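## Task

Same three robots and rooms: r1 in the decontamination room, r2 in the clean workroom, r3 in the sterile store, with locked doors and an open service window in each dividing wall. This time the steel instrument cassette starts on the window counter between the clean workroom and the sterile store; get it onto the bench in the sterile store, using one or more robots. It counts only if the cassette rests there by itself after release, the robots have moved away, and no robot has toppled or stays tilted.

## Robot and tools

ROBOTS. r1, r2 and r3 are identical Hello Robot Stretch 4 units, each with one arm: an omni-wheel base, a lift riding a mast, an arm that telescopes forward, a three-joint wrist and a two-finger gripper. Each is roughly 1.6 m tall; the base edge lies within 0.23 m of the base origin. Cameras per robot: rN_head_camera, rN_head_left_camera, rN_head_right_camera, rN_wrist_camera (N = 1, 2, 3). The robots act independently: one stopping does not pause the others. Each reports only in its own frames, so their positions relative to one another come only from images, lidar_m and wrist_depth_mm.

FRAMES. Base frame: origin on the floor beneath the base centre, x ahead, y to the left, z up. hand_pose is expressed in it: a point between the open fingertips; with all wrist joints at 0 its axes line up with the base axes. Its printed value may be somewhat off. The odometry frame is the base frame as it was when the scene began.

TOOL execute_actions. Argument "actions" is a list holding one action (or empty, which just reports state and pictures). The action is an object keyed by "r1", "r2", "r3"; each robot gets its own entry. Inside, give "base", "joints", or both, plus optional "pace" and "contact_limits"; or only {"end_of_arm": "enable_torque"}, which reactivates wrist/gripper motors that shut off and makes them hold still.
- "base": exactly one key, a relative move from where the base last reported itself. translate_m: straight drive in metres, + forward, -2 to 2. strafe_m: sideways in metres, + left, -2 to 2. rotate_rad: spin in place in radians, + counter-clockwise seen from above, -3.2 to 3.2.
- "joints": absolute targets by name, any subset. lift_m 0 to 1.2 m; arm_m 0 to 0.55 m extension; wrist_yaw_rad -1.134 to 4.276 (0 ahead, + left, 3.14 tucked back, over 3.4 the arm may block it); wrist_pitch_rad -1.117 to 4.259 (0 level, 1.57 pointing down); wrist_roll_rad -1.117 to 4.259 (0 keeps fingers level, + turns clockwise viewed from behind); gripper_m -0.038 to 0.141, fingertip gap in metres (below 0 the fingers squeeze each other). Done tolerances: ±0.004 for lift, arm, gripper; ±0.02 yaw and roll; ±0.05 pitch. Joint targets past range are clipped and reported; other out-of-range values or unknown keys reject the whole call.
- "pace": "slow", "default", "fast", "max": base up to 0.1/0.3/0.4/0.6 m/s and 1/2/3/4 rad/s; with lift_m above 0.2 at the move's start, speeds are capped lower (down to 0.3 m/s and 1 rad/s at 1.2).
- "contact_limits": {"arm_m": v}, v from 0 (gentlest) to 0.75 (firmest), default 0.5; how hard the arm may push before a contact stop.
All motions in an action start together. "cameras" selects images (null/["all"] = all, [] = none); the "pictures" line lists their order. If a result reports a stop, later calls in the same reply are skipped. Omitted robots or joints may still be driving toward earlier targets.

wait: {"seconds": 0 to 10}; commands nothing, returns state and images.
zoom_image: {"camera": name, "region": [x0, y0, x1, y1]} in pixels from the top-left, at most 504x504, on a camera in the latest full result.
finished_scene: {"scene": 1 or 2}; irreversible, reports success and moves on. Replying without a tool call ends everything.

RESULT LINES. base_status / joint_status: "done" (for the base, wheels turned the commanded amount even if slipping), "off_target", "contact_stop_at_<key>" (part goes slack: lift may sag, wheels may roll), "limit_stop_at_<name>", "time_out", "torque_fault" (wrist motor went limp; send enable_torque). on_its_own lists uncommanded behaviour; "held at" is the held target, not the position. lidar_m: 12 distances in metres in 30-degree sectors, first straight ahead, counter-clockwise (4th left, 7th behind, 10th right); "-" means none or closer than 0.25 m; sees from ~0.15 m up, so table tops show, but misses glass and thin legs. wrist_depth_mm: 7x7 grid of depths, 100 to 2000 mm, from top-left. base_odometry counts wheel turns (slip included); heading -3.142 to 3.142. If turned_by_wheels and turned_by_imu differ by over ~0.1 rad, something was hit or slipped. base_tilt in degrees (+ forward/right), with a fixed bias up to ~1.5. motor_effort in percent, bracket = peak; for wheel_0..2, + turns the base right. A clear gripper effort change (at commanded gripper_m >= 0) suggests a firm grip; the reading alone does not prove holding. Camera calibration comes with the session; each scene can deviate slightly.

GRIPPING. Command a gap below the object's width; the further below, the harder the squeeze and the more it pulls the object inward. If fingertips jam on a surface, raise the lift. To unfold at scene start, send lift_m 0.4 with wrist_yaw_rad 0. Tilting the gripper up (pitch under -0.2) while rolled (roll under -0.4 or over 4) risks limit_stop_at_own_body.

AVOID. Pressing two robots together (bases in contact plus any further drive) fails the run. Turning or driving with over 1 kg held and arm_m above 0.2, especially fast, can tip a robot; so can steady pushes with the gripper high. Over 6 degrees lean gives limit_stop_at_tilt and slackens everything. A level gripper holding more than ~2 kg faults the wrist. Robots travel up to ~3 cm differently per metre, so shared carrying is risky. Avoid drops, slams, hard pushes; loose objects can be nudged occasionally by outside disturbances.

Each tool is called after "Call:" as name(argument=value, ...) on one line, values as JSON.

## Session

Call:
execute_actions(actions=[], cameras=["r1_head_left_camera","r1_wrist_camera","r2_head_left_camera","r2_wrist_camera","r3_head_left_camera","r3_wrist_camera"])

Scene clock: 0.00 s.
r1.base_odometry: x=+0.000 y=+0.000 heading=+0.000 (m, m, rad; r1's odometry frame)
r1.turned_by_wheels: +0.000 (rad since the last result)
r1.turned_by_imu: +0.000 (rad since the last result)
r1.base_tilt: forward=-0.1 right=+0.7 (deg)
r1.lidar_m: 0.77 1.06 1.07 1.08 0.92 0.90 1.10 1.67 1.66 1.96 3.40 0.68
r1.base_status: not commanded
r1.joint_positions: lift_m=+0.130 arm_m=-0.001 wrist_yaw_rad=+3.076 wrist_pitch_rad=+0.011 wrist_roll_rad=-0.007 gripper_m=+0.057
r1.joint_status: not commanded
r1.motor_effort: lift_m=+21 arm_m=-1 wrist_yaw_rad=-1 wrist_pitch_rad=-7 wrist_roll_rad=-1 gripper_m=-3 wheel_0=+1 wheel_1=+0 wheel_2=-1 (%)
r1.hand_pose: x=-0.1124 y=+0.1062 z=+0.3054 quat_wxyz=(+0.033, -0.006, -0.003, +0.999) (m; r1's base frame)
r1.wrist_depth_mm: 134 215 1430 1182 1008 854 778 / 110 137 1430 1182 1008 878 788 / 112 137 1366 1182 1008 866 788 / 128 158 1397 1205 1025 866 788 / 1499 1756 1430 1205 1025 866 788 / 1205 1255 208 1138 202 878 788 / 854 768 831 151 788 778 759
r2.base_odometry: x=+0.000 y=+0.000 heading=+0.000 (m, m, rad; r2's odometry frame)
r2.turned_by_wheels: +0.000 (rad since the last result)
r2.turned_by_imu: +0.000 (rad since the last result)
r2.base_tilt: forward=+0.0 right=+1.0 (deg)
r2.lidar_m: 0.96 1.01 1.69 2.30 2.39 1.59 1.57 1.74 2.36 2.46 1.72 1.04
r2.base_status: not commanded
r2.joint_positions: lift_m=+0.269 arm_m=-0.001 wrist_yaw_rad=+3.233 wrist_pitch_rad=-0.009 wrist_roll_rad=-0.014 gripper_m=+0.057
r2.joint_status: not commanded
r2.motor_effort: lift_m=+19 arm_m=+0 wrist_yaw_rad=-1 wrist_pitch_rad=-8 wrist_roll_rad=+2 gripper_m=-6 wheel_0=+0 wheel_1=+0 wheel_2=+0 (%)
r2.hand_pose: x=-0.1254 y=+0.0607 z=+0.4502 quat_wxyz=(-0.046, +0.005, -0.007, +0.999) (m; r2's base frame)
r2.wrist_depth_mm: - - 135 - - 1661 1661 / - - 130 - - 1708 1661 / - 105 135 236 1756 1708 1661 / 148 140 140 1756 1708 1708 1661 / 195 1863 1808 1808 1661 1708 1618 / 196 1366 198 1336 197 1464 1499 / 196 245 1008 - 1078 946 1008
r3.base_odometry: x=+0.000 y=+0.000 heading=+0.000 (m, m, rad; r3's odometry frame)
r3.turned_by_wheels: +0.000 (rad since the last result)
r3.turned_by_imu: +0.000 (rad since the last result)
r3.base_tilt: forward=+0.0 right=-1.2 (deg)
r3.lidar_m: 0.82 1.09 1.24 1.22 0.88 1.21 2.29 1.60 1.49 1.19 0.82 0.77
r3.base_status: not commanded
r3.joint_positions: lift_m=+0.214 arm_m=+0.000 wrist_yaw_rad=+3.118 wrist_pitch_rad=+0.020 wrist_roll_rad=-0.002 gripper_m=+0.057
r3.joint_status: not commanded
r3.motor_effort: lift_m=+20 arm_m=+0 wrist_yaw_rad=+2 wrist_pitch_rad=-7 wrist_roll_rad=+0 gripper_m=-2 wheel_0=+0 wheel_1=-1 wheel_2=+0 (%)
r3.hand_pose: x=-0.1154 y=+0.0941 z=+0.3861 quat_wxyz=(+0.012, -0.010, -0.001, +1.000) (m; r3's base frame)
r3.wrist_depth_mm: - 143 - - - - - / - 114 147 - - - 1537 / - 121 158 - - - - / 146 146 - - - - - / 224 1808 - - - - - / 222 1281 1078 1160 1042 1205 1182 / 226 878 878 - 904 831 842
pictures: r1_head_left_camera, r1_wrist_camera, r2_head_left_camera, r2_wrist_camera, r3_head_left_camera, r3_wrist_camera
camera_calibration (this result's frames):
r1_wrist_camera: T_world_to_cam=[[0.0941143, 0.995538, -0.00683665, -0.103834], [0.00106022, -0.00696736, -0.999975, 0.366024], [-0.995561, 0.0941047, -0.00171121, 0.104681], [0, 0, 0, 1]] pos_world=[0.113601, 0.0960699, 0.365484]
r2_wrist_camera: T_world_to_cam=[[-0.158426, 0.987293, 0.0124046, -0.0704818], [0.030693, 0.0174816, -0.999376, 0.497217], [-0.986894, -0.157946, -0.0330725, 0.131897], [0, 0, 0, 1]] pos_world=[0.103741, 0.0817267, 0.502143]
r3_wrist_camera: T_world_to_cam=[[-0.0174117, 0.999414, -0.02946, -0.0770608], [0.0523122, -0.0285135, -0.998224, 0.443973], [-0.998479, -0.0189219, -0.0517851, 0.136985], [0, 0, 0, 1]] pos_world=[0.11221, 0.0922669, 0.448008]
Images, in order (width x height): r1_head_left_camera 420x672, r1_wrist_camera 616x392, r2_head_left_camera 420x672, r2_wrist_camera 616x392, r3_head_left_camera 420x672, r3_wrist_camera 616x392.

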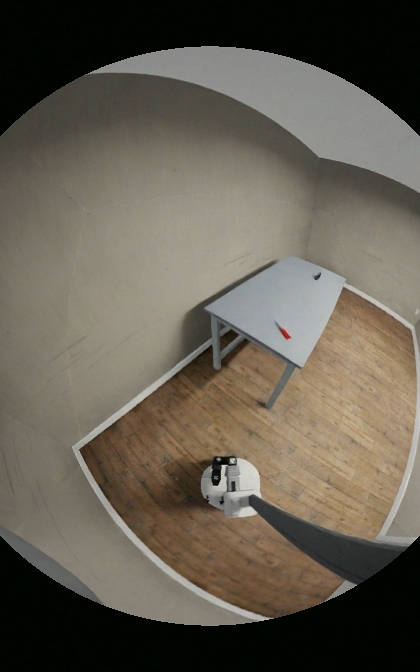

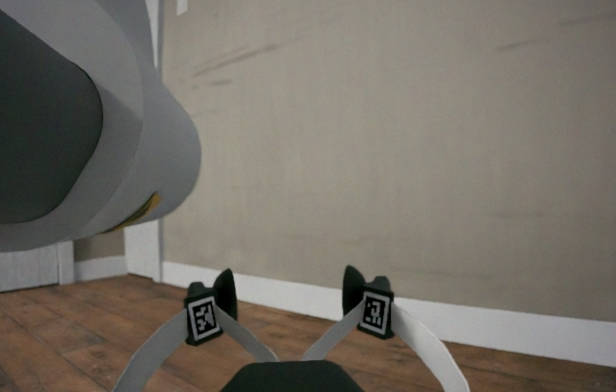

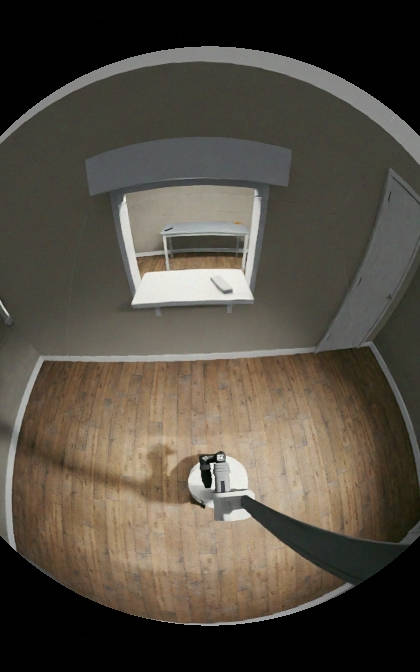

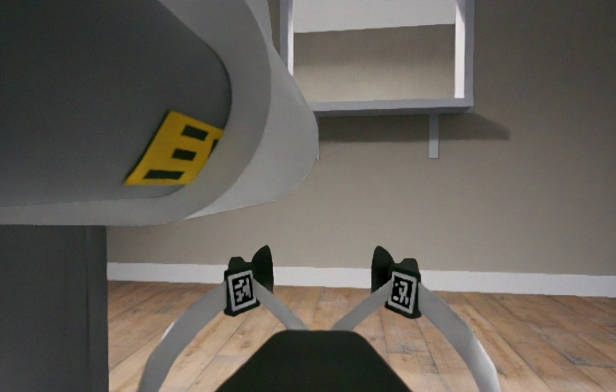

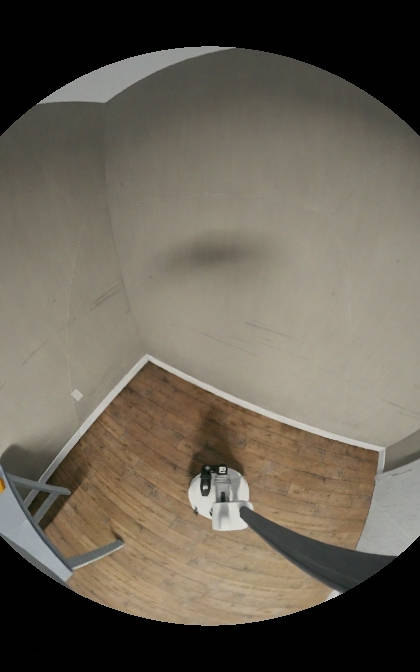

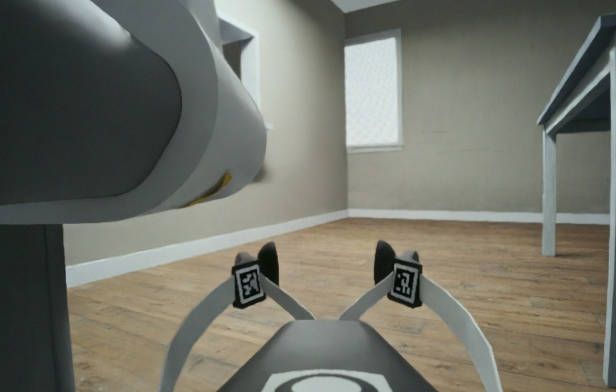

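Call:
execute_actions(actions=[{"r3":{"base":{"rotate_rad":-2.05},"pace":"max"}}], cameras=[])

Call:
execute_actions(actions=[{"r3":{"base":{"translate_m":0.8},"pace":"max"}}], cameras=[])

Call:
execute_actions(actions=[{"r3":{"base":{"strafe_m":-1.4},"joints":{"lift_m":1.12,"wrist_pitch_rad":1.57,"gripper_m":0.13},"pace":"max"}}], cameras=[])

Call:
execute_actions(actions=[{"r3":{"joints":{"wrist_yaw_rad":0}}}], cameras=["r3_head_camera","r3_head_left_camera"])

Scene clock: 11.30 s.
r1.base_odometry: x=+0.000 y=+0.000 heading=+0.000 (m, m, rad; r1's odometry frame)
r1.turned_by_wheels: +0.000 (rad since the last result)
r1.turned_by_imu: +0.000 (rad since the last result)
r1.base_tilt: forward=+0.2 right=+0.7 (deg)
r1.lidar_m: 0.78 1.06 1.07 1.07 0.92 0.92 1.11 1.67 1.66 1.96 3.41 0.68
r1.base_status: not commanded
r1.joint_positions: lift_m=+0.130 arm_m=-0.001 wrist_yaw_rad=+3.076 wrist_pitch_rad=+0.011 wrist_roll_rad=-0.007 gripper_m=+0.057
r1.joint_status: not commanded
r1.motor_effort: lift_m=+21(21) arm_m=-1(1) wrist_yaw_rad=-1(0) wrist_pitch_rad=-6(6) wrist_roll_rad=-2(1) gripper_m=-5(3) wheel_0=+1(1) wheel_1=+0(0) wheel_2=-1(1) (%)
r1.hand_pose: x=-0.1124 y=+0.1062 z=+0.3054 quat_wxyz=(+0.033, -0.006, -0.003, +0.999) (m; r1's base frame)
r1.wrist_depth_mm: 133 216 1430 1160 1008 866 788 / 110 137 1430 1182 1008 866 778 / 112 137 1366 1182 1008 878 778 / 128 158 1397 1182 1008 878 788 / 1537 1756 1430 1182 1008 866 798 / 1229 1281 208 1138 203 891 788 / 854 759 820 151 788 788 750
r2.base_odometry: x=+0.000 y=+0.000 heading=+0.000 (m, m, rad; r2's odometry frame)
r2.turned_by_wheels: +0.000 (rad since the last result)
r2.turned_by_imu: -0.002 (rad since the last result)
r2.base_tilt: forward=+0.1 right=+0.9 (deg)
r2.lidar_m: 0.96 1.03 1.66 2.29 2.35 1.59 1.54 1.74 2.34 2.46 1.69 1.04
r2.base_status: not commanded
r2.joint_positions: lift_m=+0.269 arm_m=-0.001 wrist_yaw_rad=+3.233 wrist_pitch_rad=-0.009 wrist_roll_rad=-0.014 gripper_m=+0.057
r2.joint_status: not commanded
r2.motor_effort: lift_m=+19(19) arm_m=+0(0) wrist_yaw_rad=-1(1) wrist_pitch_rad=-6(9) wrist_roll_rad=-1(3) gripper_m=-6(4) wheel_0=+0(0) wheel_1=+0(0) wheel_2=+0(0) (%)
r2.hand_pose: x=-0.1254 y=+0.0607 z=+0.4502 quat_wxyz=(-0.046, +0.005, -0.007, +0.999) (m; r2's base frame)
r2.wrist_depth_mm: - - 135 - - 1661 1618 / - - 130 - - 1618 1618 / - 105 135 236 1708 1708 1618 / 148 141 140 1756 1708 1661 1708 / 195 1863 1863 1756 1708 1708 1661 / 196 1366 198 1336 197 1464 1499 / 196 244 1042 - 1078 976 1025
r3.base_odometry: x=+0.000 y=+0.000 heading=-2.050 (m, m, rad; r3's odometry frame)
r3.turned_by_wheels: -2.050 (rad since the last result)
r3.turned_by_imu: -2.049 (rad since the last result)
r3.base_tilt: forward=-0.1 right=-1.2 (deg)
r3.lidar_m: 1.44 1.10 0.81 0.77 0.82 1.13 1.25 1.19 0.89 1.32 1.94 1.55
r3.base_status: done
r3.joint_positions: lift_m=+0.214 arm_m=+0.000 wrist_yaw_rad=+3.118 wrist_pitch_rad=+0.020 wrist_roll_rad=-0.002 gripper_m=+0.057
r3.joint_status: not commanded
r3.motor_effort: lift_m=+20(20) arm_m=+0(0) wrist_yaw_rad=+1(2) wrist_pitch_rad=-6(7) wrist_roll_rad=+0(1) gripper_m=+0(1) wheel_0=+3(7) wheel_1=+1(16) wheel_2=+0(10) (%)
r3.hand_pose: x=-0.1154 y=+0.0941 z=+0.3861 quat_wxyz=(+0.012, -0.010, -0.001, +1.000) (m; r3's base frame)
r3.wrist_depth_mm: - 142 1366 1366 1397 1397 1008 / - 114 147 1397 1397 1397 1008 / - 121 158 1397 1397 1430 1008 / 146 146 1430 1430 1397 1430 1008 / 225 1430 1464 1430 1430 1397 1025 / 222 1281 1098 1182 1078 1205 1008 / 224 878 891 - 917 842 842
pictures: none
No camera images: the call's "cameras" was empty. Leave "cameras" out to get every camera's image.

Scene clock: 14.20 s.
r1.base_odometry: x=+0.000 y=+0.000 heading=+0.000 (m, m, rad; r1's odometry frame)
r1.turned_by_wheels: +0.000 (rad since the last result)
r1.turned_by_imu: +0.000 (rad since the last result)
r1.base_tilt: forward=+0.1 right=+0.6 (deg)
r1.lidar_m: 0.78 1.07 1.08 1.06 0.91 0.91 1.07 1.67 1.65 1.95 3.41 0.68
r1.base_status: not commanded
r1.joint_positions: lift_m=+0.130 arm_m=-0.001 wrist_yaw_rad=+3.076 wrist_pitch_rad=+0.011 wrist_roll_rad=-0.007 gripper_m=+0.057
r1.joint_status: not commanded
r1.motor_effort: lift_m=+21(21) arm_m=+0(1) wrist_yaw_rad=-1(1) wrist_pitch_rad=-6(6) wrist_roll_rad=-3(2) gripper_m=-4(4) wheel_0=+1(1) wheel_1=+0(0) wheel_2=-1(1) (%)
r1.hand_pose: x=-0.1124 y=+0.1062 z=+0.3054 quat_wxyz=(+0.033, -0.006, -0.003, +0.999) (m; r1's base frame)
r1.wrist_depth_mm: 133 216 1464 1160 991 878 778 / 109 137 1430 1205 1008 878 788 / 112 137 1336 1182 1008 878 788 / 128 158 1397 1182 1025 878 788 / 1576 1756 1430 1205 1025 878 788 / 1205 1255 208 1138 202 878 778 / 854 759 820 152 798 778 759
r2.base_odometry: x=+0.000 y=+0.000 heading=+0.000 (m, m, rad; r2's odometry frame)
r2.turned_by_wheels: +0.000 (rad since the last result)
r2.turned_by_imu: -0.001 (rad since the last result)
r2.base_tilt: forward=+0.0 right=+0.9 (deg)
r2.lidar_m: 0.98 1.03 1.67 2.30 2.39 1.60 1.55 1.74 2.34 2.47 1.71 1.03
r2.base_status: not commanded
r2.joint_positions: lift_m=+0.269 arm_m=-0.001 wrist_yaw_rad=+3.233 wrist_pitch_rad=-0.009 wrist_roll_rad=-0.014 gripper_m=+0.057
r2.joint_status: not commanded
r2.motor_effort: lift_m=+19(19) arm_m=+0(0) wrist_yaw_rad=-1(0) wrist_pitch_rad=-8(7) wrist_roll_rad=+0(1) gripper_m=-4(4) wheel_0=+0(0) wheel_1=+0(1) wheel_2=+0(0) (%)
r2.hand_pose: x=-0.1254 y=+0.0607 z=+0.4502 quat_wxyz=(-0.046, +0.005, -0.007, +0.999) (m; r2's base frame)
r2.wrist_depth_mm: - - 135 - - 1661 1618 / - - 130 - - 1708 1618 / - 105 135 235 1708 1708 1661 / 148 140 140 1808 1756 1708 1576 / 195 1863 1808 1808 1756 1661 1618 / 195 1366 197 1336 197 1464 1464 / 196 246 1042 - 1078 960 1042
r3.base_odometry: x=-0.368 y=-0.710 heading=-2.049 (m, m, rad; r3's odometry frame)
r3.turned_by_wheels: +0.000 (rad since the last result)
r3.turned_by_imu: -0.003 (rad since the last result)
r3.base_tilt: forward=+0.0 right=-1.0 (deg)
r3.lidar_m: 0.65 0.72 0.82 0.77 0.82 1.15 2.06 1.40 1.63 2.23 1.00 0.69
r3.base_status: done
r3.joint_positions: lift_m=+0.214 arm_m=+0.000 wrist_yaw_rad=+3.118 wrist_pitch_rad=+0.020 wrist_roll_rad=-0.002 gripper_m=+0.057
r3.joint_status: not commanded
r3.motor_effort: lift_m=+20(20) arm_m=+0(0) wrist_yaw_rad=+1(2) wrist_pitch_rad=-7(7) wrist_roll_rad=+0(1) gripper_m=-2(2) wheel_0=+3(8) wheel_1=+1(9) wheel_2=+1(17) (%)
r3.hand_pose: x=-0.1154 y=+0.0941 z=+0.3861 quat_wxyz=(+0.012, -0.010, -0.001, +1.000) (m; r3's base frame)
r3.wrist_depth_mm: - 143 - - - 1464 991 / - 114 147 - - 1499 1008 / - 120 158 - - 1464 1008 / 146 146 - - - 1537 1008 / 224 - - - - 1537 1025 / 222 1281 1098 1160 1042 1205 976 / 224 891 878 - 904 831 842
pictures: none
No camera images: the call's "cameras" was empty. Leave "cameras" out to get every camera's image.

Scene clock: 17.87 s.
r1.base_odometry: x=+0.000 y=+0.000 heading=+0.000 (m, m, rad; r1's odometry frame)
r1.turned_by_wheels: +0.000 (rad since the last result)
r1.turned_by_imu: +0.000 (rad since the last result)
r1.base_tilt: forward=+0.1 right=+0.7 (deg)
r1.lidar_m: 0.78 1.08 1.07 1.06 0.91 0.89 1.09 1.66 1.66 1.93 3.41 0.68
r1.base_status: not commanded
r1.joint_positions: lift_m=+0.130 arm_m=-0.001 wrist_yaw_rad=+3.076 wrist_pitch_rad=+0.011 wrist_roll_rad=-0.007 gripper_m=+0.057
r1.joint_status: not commanded
r1.motor_effort: lift_m=+21(21) arm_m=-1(1) wrist_yaw_rad=-1(0) wrist_pitch_rad=-6(6) wrist_roll_rad=-1(2) gripper_m=-4(4) wheel_0=+1(0) wheel_1=+0(0) wheel_2=-1(1) (%)
r1.hand_pose: x=-0.1124 y=+0.1062 z=+0.3054 quat_wxyz=(+0.033, -0.006, -0.003, +0.999) (m; r1's base frame)
r1.wrist_depth_mm: 134 216 1397 1160 1025 866 778 / 110 137 1430 1182 991 878 778 / 112 137 1336 1182 1025 866 778 / 128 158 1366 1205 1008 878 788 / 1537 1756 1430 1229 1008 878 788 / 1229 1281 208 1138 203 878 778 / 866 759 820 152 809 778 750
r2.base_odometry: x=+0.000 y=+0.000 heading=+0.000 (m, m, rad; r2's odometry frame)
r2.turned_by_wheels: +0.000 (rad since the last result)
r2.turned_by_imu: -0.001 (rad since the last result)
r2.base_tilt: forward=+0.1 right=+1.0 (deg)
r2.lidar_m: 0.97 1.02 1.67 2.28 2.39 1.60 1.56 1.75 2.34 2.46 1.72 1.02
r2.base_status: not commanded
r2.joint_positions: lift_m=+0.269 arm_m=-0.001 wrist_yaw_rad=+3.233 wrist_pitch_rad=-0.009 wrist_roll_rad=-0.014 gripper_m=+0.057
r2.joint_status: not commanded
r2.motor_effort: lift_m=+19(19) arm_m=+0(0) wrist_yaw_rad=-1(0) wrist_pitch_rad=-10(7) wrist_roll_rad=+1(1) gripper_m=-5(5) wheel_0=+0(0) wheel_1=-1(0) wheel_2=+0(0) (%)
r2.hand_pose: x=-0.1254 y=+0.0607 z=+0.4502 quat_wxyz=(-0.046, +0.005, -0.007, +0.999) (m; r2's base frame)
r2.wrist_depth_mm: - - 135 - - 1661 1576 / - - 130 - - 1661 1618 / - 105 135 236 1756 1661 1618 / 148 140 140 1756 1756 1661 1618 / 196 1921 1863 1756 1661 1661 1708 / 196 1366 198 1366 197 1464 1464 / 196 244 1008 - 1078 976 1025
r3.base_odometry: x=-1.611 y=-0.066 heading=-2.049 (m, m, rad; r3's odometry frame)
r3.turned_by_wheels: +0.000 (rad since the last result)
r3.turned_by_imu: +0.001 (rad since the last result)
r3.base_tilt: forward=+0.1 right=-1.1 (deg)
r3.lidar_m: 0.52 0.72 1.02 2.17 2.28 1.13 1.09 1.19 2.64 2.51 0.83 0.59
r3.base_status: done
r3.joint_positions: lift_m=+1.120 arm_m=+0.000 wrist_yaw_rad=+3.118 wrist_pitch_rad=+1.570 wrist_roll_rad=-0.002 gripper_m=+0.130
r3.joint_status: all done
r3.motor_effort: lift_m=+21(26) arm_m=+0(0) wrist_yaw_rad=-1(2) wrist_pitch_rad=-1(5) wrist_roll_rad=+0(1) gripper_m=+1(2) wheel_0=+0(19) wheel_1=+3(14) wheel_2=+0(2) (%)
r3.hand_pose: x=+0.1727 y=+0.0874 z=+1.0097 quat_wxyz=(+0.007, -0.707, +0.007, +0.707) (m; r3's base frame)
r3.wrist_depth_mm: 1281 413 1255 1255 1229 1229 1182 / 1308 1281 809 1229 1229 1205 1205 / 1308 1281 1255 1025 1229 1205 1205 / 1308 1281 1281 1060 1255 1229 1205 / 1308 1281 1255 1281 1229 1229 1229 / 1336 1308 1281 1281 1229 1205 1229 / 1281 1281 1255 - 1229 1160 1118
pictures: none
No camera images: the call's "cameras" was empty. Leave "cameras" out to get every camera's image.

Scene clock: 20.27 s.
r1.base_odometry: x=+0.000 y=+0.000 heading=+0.000 (m, m, rad; r1's odometry frame)
r1.turned_by_wheels: +0.000 (rad since the last result)
r1.turned_by_imu: +0.000 (rad since the last result)
r1.base_tilt: forward=+0.0 right=+0.7 (deg)
r1.lidar_m: 0.78 1.08 1.06 1.07 0.91 0.91 1.09 1.66 1.67 1.95 3.43 0.68
r1.base_status: not commanded
r1.joint_positions: lift_m=+0.130 arm_m=-0.001 wrist_yaw_rad=+3.076 wrist_pitch_rad=+0.011 wrist_roll_rad=-0.007 gripper_m=+0.057
r1.joint_status: not commanded
r1.motor_effort: lift_m=+21(21) arm_m=-1(1) wrist_yaw_rad=-1(0) wrist_pitch_rad=-6(6) wrist_roll_rad=+0(1) gripper_m=-3(2) wheel_0=+1(1) wheel_1=+0(0) wheel_2=-1(1) (%)
r1.hand_pose: x=-0.1124 y=+0.1062 z=+0.3054 quat_wxyz=(+0.033, -0.006, -0.003, +0.999) (m; r1's base frame)
r1.wrist_depth_mm: 133 216 1430 1182 991 878 788 / 110 137 1430 1182 1025 866 778 / 112 137 1336 1205 991 878 788 / 128 158 1397 1205 1025 878 788 / 1537 1756 1430 1182 1025 878 798 / 1255 1229 208 1138 202 891 778 / 842 768 820 151 788 788 759
r2.base_odometry: x=+0.000 y=+0.000 heading=+0.000 (m, m, rad; r2's odometry frame)
r2.turned_by_wheels: +0.000 (rad since the last result)
r2.turned_by_imu: -0.001 (rad since the last result)
r2.base_tilt: forward=+0.1 right=+1.0 (deg)
r2.lidar_m: 0.98 1.03 1.64 2.28 2.37 1.61 1.56 1.74 2.36 2.45 1.69 1.03
r2.base_status: not commanded
r2.joint_positions: lift_m=+0.269 arm_m=-0.001 wrist_yaw_rad=+3.233 wrist_pitch_rad=-0.009 wrist_roll_rad=-0.014 gripper_m=+0.057
r2.joint_status: not commanded
r2.motor_effort: lift_m=+19(19) arm_m=+0(0) wrist_yaw_rad=-1(1) wrist_pitch_rad=-7(7) wrist_roll_rad=-1(0) gripper_m=-6(4) wheel_0=+0(0) wheel_1=-1(0) wheel_2=+0(0) (%)
r2.hand_pose: x=-0.1254 y=+0.0607 z=+0.4502 quat_wxyz=(-0.046, +0.005, -0.007, +0.999) (m; r2's base frame)
r2.wrist_depth_mm: - - 135 - - 1618 1576 / - - 130 - - 1661 1618 / - 105 135 235 1756 1708 1661 / 148 140 140 1808 1756 1661 1661 / 196 1921 1808 1863 1708 1661 1708 / 196 1366 198 1397 197 1499 1499 / 196 244 1042 - 1098 960 1042
r3.base_odometry: x=-1.611 y=-0.066 heading=-2.049 (m, m, rad; r3's odometry frame)
r3.turned_by_wheels: +0.000 (rad since the last result)
r3.turned_by_imu: -0.001 (rad since the last result)
r3.base_tilt: forward=+0.0 right=-1.2 (deg)
r3.lidar_m: 0.54 0.74 1.01 2.18 2.29 1.15 1.09 1.17 2.66 2.53 0.85 0.58
r3.base_status: not commanded
r3.joint_positions: lift_m=+1.120 arm_m=+0.000 wrist_yaw_rad=+0.001 wrist_pitch_rad=+1.570 wrist_roll_rad=-0.002 gripper_m=+0.130
r3.joint_status: all done
r3.motor_effort: lift_m=+21(21) arm_m=+0(0) wrist_yaw_rad=+0(4) wrist_pitch_rad=-1(1) wrist_roll_rad=+0(0) gripper_m=+1(1) wheel_0=+0(0) wheel_1=+2(3) wheel_2=-1(0) (%)
r3.hand_pose: x=+0.1711 y=-0.0874 z=+1.0097 quat_wxyz=(+0.707, -0.001, +0.707, +0.001) (m; r3's base frame)
r3.wrist_depth_mm: 1078 1118 1118 1118 1118 1182 1138 / 1281 1255 1255 1229 1229 1229 1182 / 1281 1281 1255 1255 1229 1229 1205 / 1281 1281 1281 1229 1255 1205 1205 / 1308 1308 1060 1042 1255 1205 1229 / 1308 1281 1281 917 1255 1205 1229 / 1281 1336 1281 - 1255 1229 1205
pictures: r3_head_camera, r3_head_left_camera
Images, in order (width x height): r3_head_camera 420x560, r3_head_left_camera 420x672.

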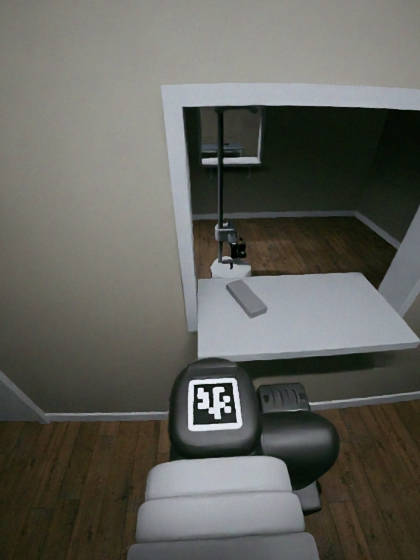

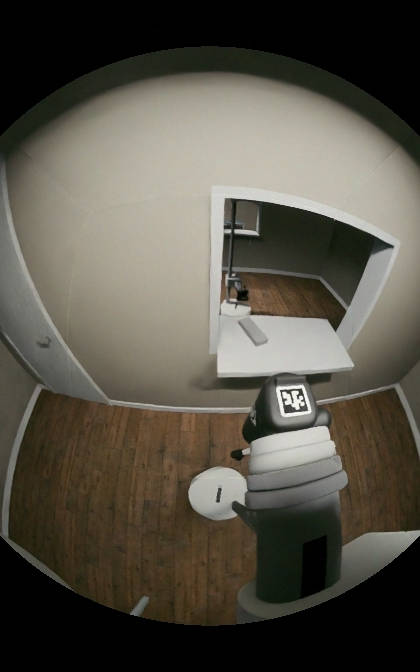

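Call:
execute_actions(actions=[{"r3":{"base":{"strafe_m":-0.075},"joints":{"lift_m":1.15,"wrist_roll_rad":-0.6,"arm_m":0.2}}}], cameras=[])

Call:
execute_actions(actions=[{"r3":{"base":{"translate_m":0.2},"joints":{"arm_m":0.4}}}], cameras=["r3_head_camera","r3_wrist_camera"])

Scene clock: 29.83 s.
r1.base_odometry: x=+0.000 y=+0.000 heading=+0.000 (m, m, rad; r1's odometry frame)
r1.turned_by_wheels: +0.000 (rad since the last result)
r1.turned_by_imu: +0.000 (rad since the last result)
r1.base_tilt: forward=+0.1 right=+0.6 (deg)
r1.lidar_m: 0.79 1.06 1.06 1.06 0.91 0.91 1.09 1.65 1.67 1.95 3.42 0.68
r1.base_status: not commanded
r1.joint_positions: lift_m=+0.130 arm_m=-0.001 wrist_yaw_rad=+3.076 wrist_pitch_rad=+0.011 wrist_roll_rad=-0.007 gripper_m=+0.057
r1.joint_status: not commanded
r1.motor_effort: lift_m=+21(21) arm_m=-1(1) wrist_yaw_rad=+0(1) wrist_pitch_rad=-6(7) wrist_roll_rad=-2(2) gripper_m=-5(6) wheel_0=+1(1) wheel_1=+0(0) wheel_2=-1(1) (%)
r1.hand_pose: x=-0.1124 y=+0.1062 z=+0.3054 quat_wxyz=(+0.033, -0.006, -0.003, +0.999) (m; r1's base frame)
r1.wrist_depth_mm: 133 216 1464 1160 1008 866 788 / 110 137 1397 1182 1008 891 788 / 112 137 1336 1205 1008 866 788 / 128 158 1366 1182 1025 878 798 / 1537 1708 1397 1205 1025 878 788 / 1229 1255 208 1138 202 878 788 / 878 768 820 152 809 788 750
r2.base_odometry: x=+0.000 y=+0.000 heading=+0.000 (m, m, rad; r2's odometry frame)
r2.turned_by_wheels: +0.000 (rad since the last result)
r2.turned_by_imu: -0.002 (rad since the last result)
r2.base_tilt: forward=+0.0 right=+0.9 (deg)
r2.lidar_m: 0.97 1.01 1.68 2.30 2.40 1.60 1.56 1.73 2.35 2.46 1.70 1.04
r2.base_status: not commanded
r2.joint_positions: lift_m=+0.269 arm_m=-0.001 wrist_yaw_rad=+3.233 wrist_pitch_rad=-0.009 wrist_roll_rad=-0.014 gripper_m=+0.057
r2.joint_status: not commanded
r2.motor_effort: lift_m=+19(19) arm_m=+0(0) wrist_yaw_rad=-1(0) wrist_pitch_rad=-7(7) wrist_roll_rad=+2(1) gripper_m=-4(3) wheel_0=+0(0) wheel_1=+0(0) wheel_2=+0(0) (%)
r2.hand_pose: x=-0.1254 y=+0.0607 z=+0.4502 quat_wxyz=(-0.046, +0.005, -0.007, +0.999) (m; r2's base frame)
r2.wrist_depth_mm: - - 135 - - 1661 1576 / - - 130 - - 1661 1618 / - 105 135 235 1708 1661 1618 / 148 140 140 1756 1708 1708 1708 / 195 1921 1863 1808 1756 1708 1618 / 195 1366 197 1366 197 1464 1464 / 196 245 1025 - 1098 946 1025
r3.base_odometry: x=-1.678 y=-0.031 heading=-2.049 (m, m, rad; r3's odometry frame)
r3.turned_by_wheels: +0.000 (rad since the last result)
r3.turned_by_imu: -0.001 (rad since the last result)
r3.base_tilt: forward=+0.1 right=-1.2 (deg)
r3.lidar_m: 0.54 0.73 1.02 2.25 2.37 1.17 1.11 1.20 2.59 2.46 0.82 0.59
r3.base_status: done
r3.joint_positions: lift_m=+1.150 arm_m=+0.199 wrist_yaw_rad=+0.000 wrist_pitch_rad=+1.570 wrist_roll_rad=-0.599 gripper_m=+0.130
r3.joint_status: all done
r3.motor_effort: lift_m=+24(25) arm_m=+6(6) wrist_yaw_rad=+0(1) wrist_pitch_rad=+0(1) wrist_roll_rad=-1(5) gripper_m=+2(0) wheel_0=+3(11) wheel_1=+0(10) wheel_2=+0(3) (%)
r3.hand_pose: x=+0.3701 y=-0.0874 z=+1.0394 quat_wxyz=(+0.676, -0.209, +0.675, +0.209) (m; r3's base frame)
r3.wrist_depth_mm: 1308 1308 1281 891 397 392 389 / 1336 1281 1255 1281 878 394 389 / 1336 1308 1281 1281 1255 891 394 / 1336 1281 1308 1281 1255 1281 931 / 1336 1336 1078 1281 1281 1281 1255 / 1336 1308 1078 1098 1255 1281 1229 / 1366 1336 1098 - 1281 1255 1281
pictures: none
No camera images: the call's "cameras" was empty. Leave "cameras" out to get every camera's image.

Scene clock: 31.90 s.
r1.base_odometry: x=+0.000 y=+0.000 heading=+0.000 (m, m, rad; r1's odometry frame)
r1.turned_by_wheels: +0.000 (rad since the last result)
r1.turned_by_imu: +0.000 (rad since the last result)
r1.base_tilt: forward=+0.0 right=+0.7 (deg)
r1.lidar_m: 0.79 1.07 1.07 1.07 0.91 0.91 1.10 1.67 1.67 1.95 3.41 0.68
r1.base_status: not commanded
r1.joint_positions: lift_m=+0.130 arm_m=-0.001 wrist_yaw_rad=+3.076 wrist_pitch_rad=+0.011 wrist_roll_rad=-0.007 gripper_m=+0.057
r1.joint_status: not commanded
r1.motor_effort: lift_m=+21(21) arm_m=-1(0) wrist_yaw_rad=+0(1) wrist_pitch_rad=-6(6) wrist_roll_rad=-2(1) gripper_m=-2(2) wheel_0=+0(1) wheel_1=+0(0) wheel_2=-1(1) (%)
r1.hand_pose: x=-0.1124 y=+0.1062 z=+0.3054 quat_wxyz=(+0.033, -0.006, -0.003, +0.999) (m; r1's base frame)
r1.wrist_depth_mm: 133 216 1464 1160 1008 854 778 / 110 137 1430 1205 991 866 778 / 112 137 1366 1182 991 866 798 / 128 158 1397 1182 1025 878 788 / 1576 1708 1430 1182 1025 878 788 / 1255 1229 208 1160 202 878 788 / 854 759 820 151 798 788 750
r2.base_odometry: x=+0.000 y=+0.000 heading=+0.000 (m, m, rad; r2's odometry frame)
r2.turned_by_wheels: +0.000 (rad since the last result)
r2.turned_by_imu: -0.001 (rad since the last result)
r2.base_tilt: forward=+0.1 right=+0.9 (deg)
r2.lidar_m: 0.98 1.03 1.67 2.28 2.38 1.62 1.56 1.73 2.34 2.46 1.73 1.02
r2.base_status: not commanded
r2.joint_positions: lift_m=+0.269 arm_m=-0.001 wrist_yaw_rad=+3.233 wrist_pitch_rad=-0.009 wrist_roll_rad=-0.014 gripper_m=+0.057
r2.joint_status: not commanded
r2.motor_effort: lift_m=+19(19) arm_m=+0(0) wrist_yaw_rad=-1(1) wrist_pitch_rad=-7(8) wrist_roll_rad=+1(0) gripper_m=-5(5) wheel_0=+0(0) wheel_1=+0(0) wheel_2=+0(0) (%)
r2.hand_pose: x=-0.1254 y=+0.0607 z=+0.4502 quat_wxyz=(-0.046, +0.005, -0.007, +0.999) (m; r2's base frame)
r2.wrist_depth_mm: - - 135 - - 1661 1661 / - - 130 - - 1708 1661 / - 105 135 236 1661 1661 1618 / 148 140 140 1756 1756 1661 1661 / 195 1863 1863 1756 1708 1756 1661 / 196 1366 198 1366 197 1464 1464 / 196 245 1025 - 1078 960 1025
r3.base_odometry: x=-1.770 y=-0.209 heading=-2.049 (m, m, rad; r3's odometry frame)
r3.turned_by_wheels: +0.000 (rad since the last result)
r3.turned_by_imu: -0.001 (rad since the last result)
r3.base_tilt: forward=+0.1 right=-1.3 (deg)
r3.lidar_m: 0.33 0.35 0.74 1.96 2.37 1.38 1.31 1.41 2.59 2.02 0.53 0.34
r3.base_status: done
r3.joint_positions: lift_m=+1.150 arm_m=+0.399 wrist_yaw_rad=+0.000 wrist_pitch_rad=+1.570 wrist_roll_rad=-0.600 gripper_m=+0.130
r3.joint_status: all done
r3.motor_effort: lift_m=+24(24) arm_m=+6(6) wrist_yaw_rad=+1(2) wrist_pitch_rad=+0(1) wrist_roll_rad=-1(2) gripper_m=+0(1) wheel_0=+2(8) wheel_1=+1(7) wheel_2=-1(9) (%)
r3.hand_pose: x=+0.5701 y=-0.0874 z=+1.0394 quat_wxyz=(+0.676, -0.209, +0.675, +0.209) (m; r3's base frame)
r3.wrist_depth_mm: 186 240 1281 399 1255 1229 1229 / 202 272 404 399 394 1255 1229 / 228 320 404 402 366 394 1205 / 1336 413 407 404 370 397 394 / 1336 413 410 404 399 397 394 / 1336 415 413 407 402 399 397 / 1336 1336 415 - 404 402 397
pictures: r3_head_camera, r3_wrist_camera
camera_calibration (this result's frames):
r3_wrist_camera: T_world_to_cam=[[0.538015, -0.841951, -0.0407307, -0.33039], [-0.841495, -0.539292, 0.0324117, 0.448782], [-0.0492548, 0.0168367, -0.998644, 1.29804], [0, 0, 0, 1]] pos_world=[0.619337, -0.0580021, 1.26827]
Images, in order (width x height): r3_head_camera 420x560, r3_wrist_camera 616x392.

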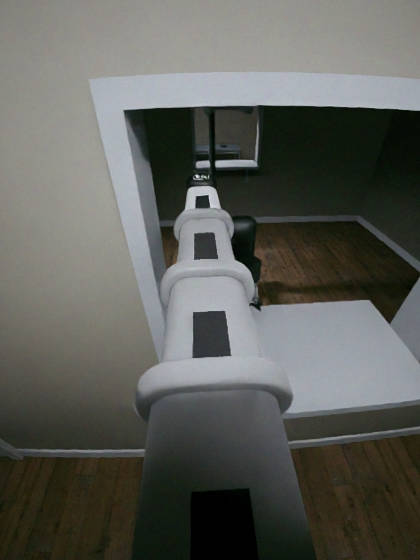

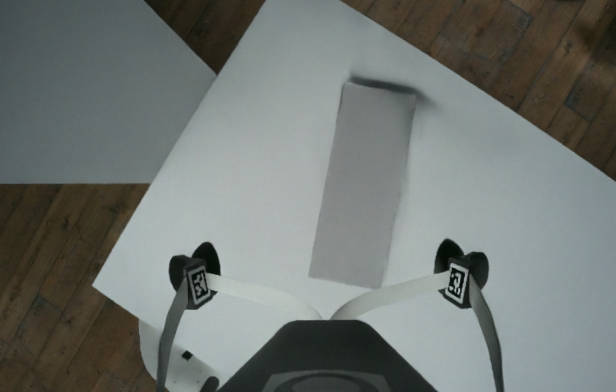

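Call:
execute_actions(actions=[{"r3":{"joints":{"lift_m":1.05,"arm_m":0.465,"wrist_roll_rad":-0.44}}}], cameras=["r3_wrist_camera"])

Scene clock: 37.73 s.
r1.base_odometry: x=+0.000 y=+0.000 heading=+0.000 (m, m, rad; r1's odometry frame)
r1.turned_by_wheels: +0.000 (rad since the last result)
r1.turned_by_imu: +0.000 (rad since the last result)
r1.base_tilt: forward=+0.0 right=+0.6 (deg)
r1.lidar_m: 0.80 1.08 1.05 1.07 0.91 0.91 1.10 1.67 1.66 1.95 3.42 0.67
r1.base_status: not commanded
r1.joint_positions: lift_m=+0.130 arm_m=-0.001 wrist_yaw_rad=+3.076 wrist_pitch_rad=+0.011 wrist_roll_rad=-0.007 gripper_m=+0.057
r1.joint_status: not commanded
r1.motor_effort: lift_m=+21(21) arm_m=-1(1) wrist_yaw_rad=+1(0) wrist_pitch_rad=-7(6) wrist_roll_rad=-1(0) gripper_m=-1(3) wheel_0=+1(0) wheel_1=+0(0) wheel_2=-1(1) (%)
r1.hand_pose: x=-0.1124 y=+0.1062 z=+0.3054 quat_wxyz=(+0.033, -0.006, -0.003, +0.999) (m; r1's base frame)
r1.wrist_depth_mm: 133 215 1430 1160 1008 878 778 / 110 137 1464 1182 1025 866 768 / 112 137 1336 1182 1008 866 798 / 128 158 1397 1182 1008 878 788 / 1537 1756 1430 1205 1008 866 798 / 1229 1229 208 1138 202 878 778 / 866 759 820 151 788 778 741
r2.base_odometry: x=+0.000 y=+0.000 heading=+0.000 (m, m, rad; r2's odometry frame)
r2.turned_by_wheels: +0.000 (rad since the last result)
r2.turned_by_imu: -0.001 (rad since the last result)
r2.base_tilt: forward=+0.1 right=+0.9 (deg)
r2.lidar_m: 0.97 1.03 1.67 2.29 2.38 1.61 1.55 1.73 2.35 2.46 1.70 1.02
r2.base_status: not commanded
r2.joint_positions: lift_m=+0.269 arm_m=-0.001 wrist_yaw_rad=+3.233 wrist_pitch_rad=-0.009 wrist_roll_rad=-0.014 gripper_m=+0.057
r2.joint_status: not commanded
r2.motor_effort: lift_m=+19(19) arm_m=+0(0) wrist_yaw_rad=-1(1) wrist_pitch_rad=-7(8) wrist_roll_rad=+0(2) gripper_m=-4(4) wheel_0=+0(0) wheel_1=-1(0) wheel_2=+0(0) (%)
r2.hand_pose: x=-0.1254 y=+0.0607 z=+0.4502 quat_wxyz=(-0.046, +0.005, -0.007, +0.999) (m; r2's base frame)
r2.wrist_depth_mm: - - 135 - - 1708 1661 / - - 130 - - 1708 1661 / - 105 135 236 1708 1708 1618 / 148 141 140 1808 1756 1661 1618 / 195 1921 1863 1756 1708 1708 1618 / 196 1397 197 1336 197 1464 1464 / 196 245 1025 - 1078 946 1025
r3.base_odometry: x=-1.770 y=-0.209 heading=-2.049 (m, m, rad; r3's odometry frame)
r3.turned_by_wheels: +0.000 (rad since the last result)
r3.turned_by_imu: -0.002 (rad since the last result)
r3.base_tilt: forward=+0.1 right=-1.2 (deg)
r3.lidar_m: 0.32 0.39 0.74 1.95 2.36 1.37 1.30 1.40 2.57 1.99 0.54 0.34
r3.base_status: not commanded
r3.joint_positions: lift_m=+1.050 arm_m=+0.464 wrist_yaw_rad=+0.000 wrist_pitch_rad=+1.570 wrist_roll_rad=-0.441 gripper_m=+0.130
r3.joint_status: all done
r3.motor_effort: lift_m=+16(24) arm_m=+6(6) wrist_yaw_rad=+1(1) wrist_pitch_rad=+0(1) wrist_roll_rad=+2(5) gripper_m=+0(0) wheel_0=+2(2) wheel_1=+2(2) wheel_2=-1(1) (%)
r3.hand_pose: x=+0.6351 y=-0.0874 z=+0.9401 quat_wxyz=(+0.690, -0.155, +0.690, +0.154) (m; r3's base frame)
r3.wrist_depth_mm: 1205 1205 303 1138 1160 1118 1138 / 842 1182 306 303 297 1138 1138 / 226 307 306 271 298 297 1138 / 246 310 306 272 300 297 296 / 270 314 309 273 303 298 297 / 319 314 309 274 303 301 297 / 317 317 314 - 304 301 298
pictures: r3_wrist_camera
camera_calibration (this result's frames):
r3_wrist_camera: T_world_to_cam=[[0.397871, -0.91653, -0.0408929, -0.286737], [-0.916284, -0.399212, 0.032452, 0.566342], [-0.0460681, 0.0245578, -0.998636, 1.20066], [0, 0, 0, 1]] pos_world=[0.688326, -0.0661985, 1.16891]
Images, in order (width x height): r3_wrist_camera 616x392.

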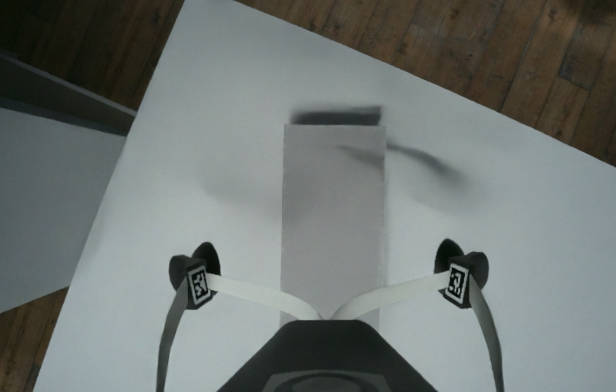

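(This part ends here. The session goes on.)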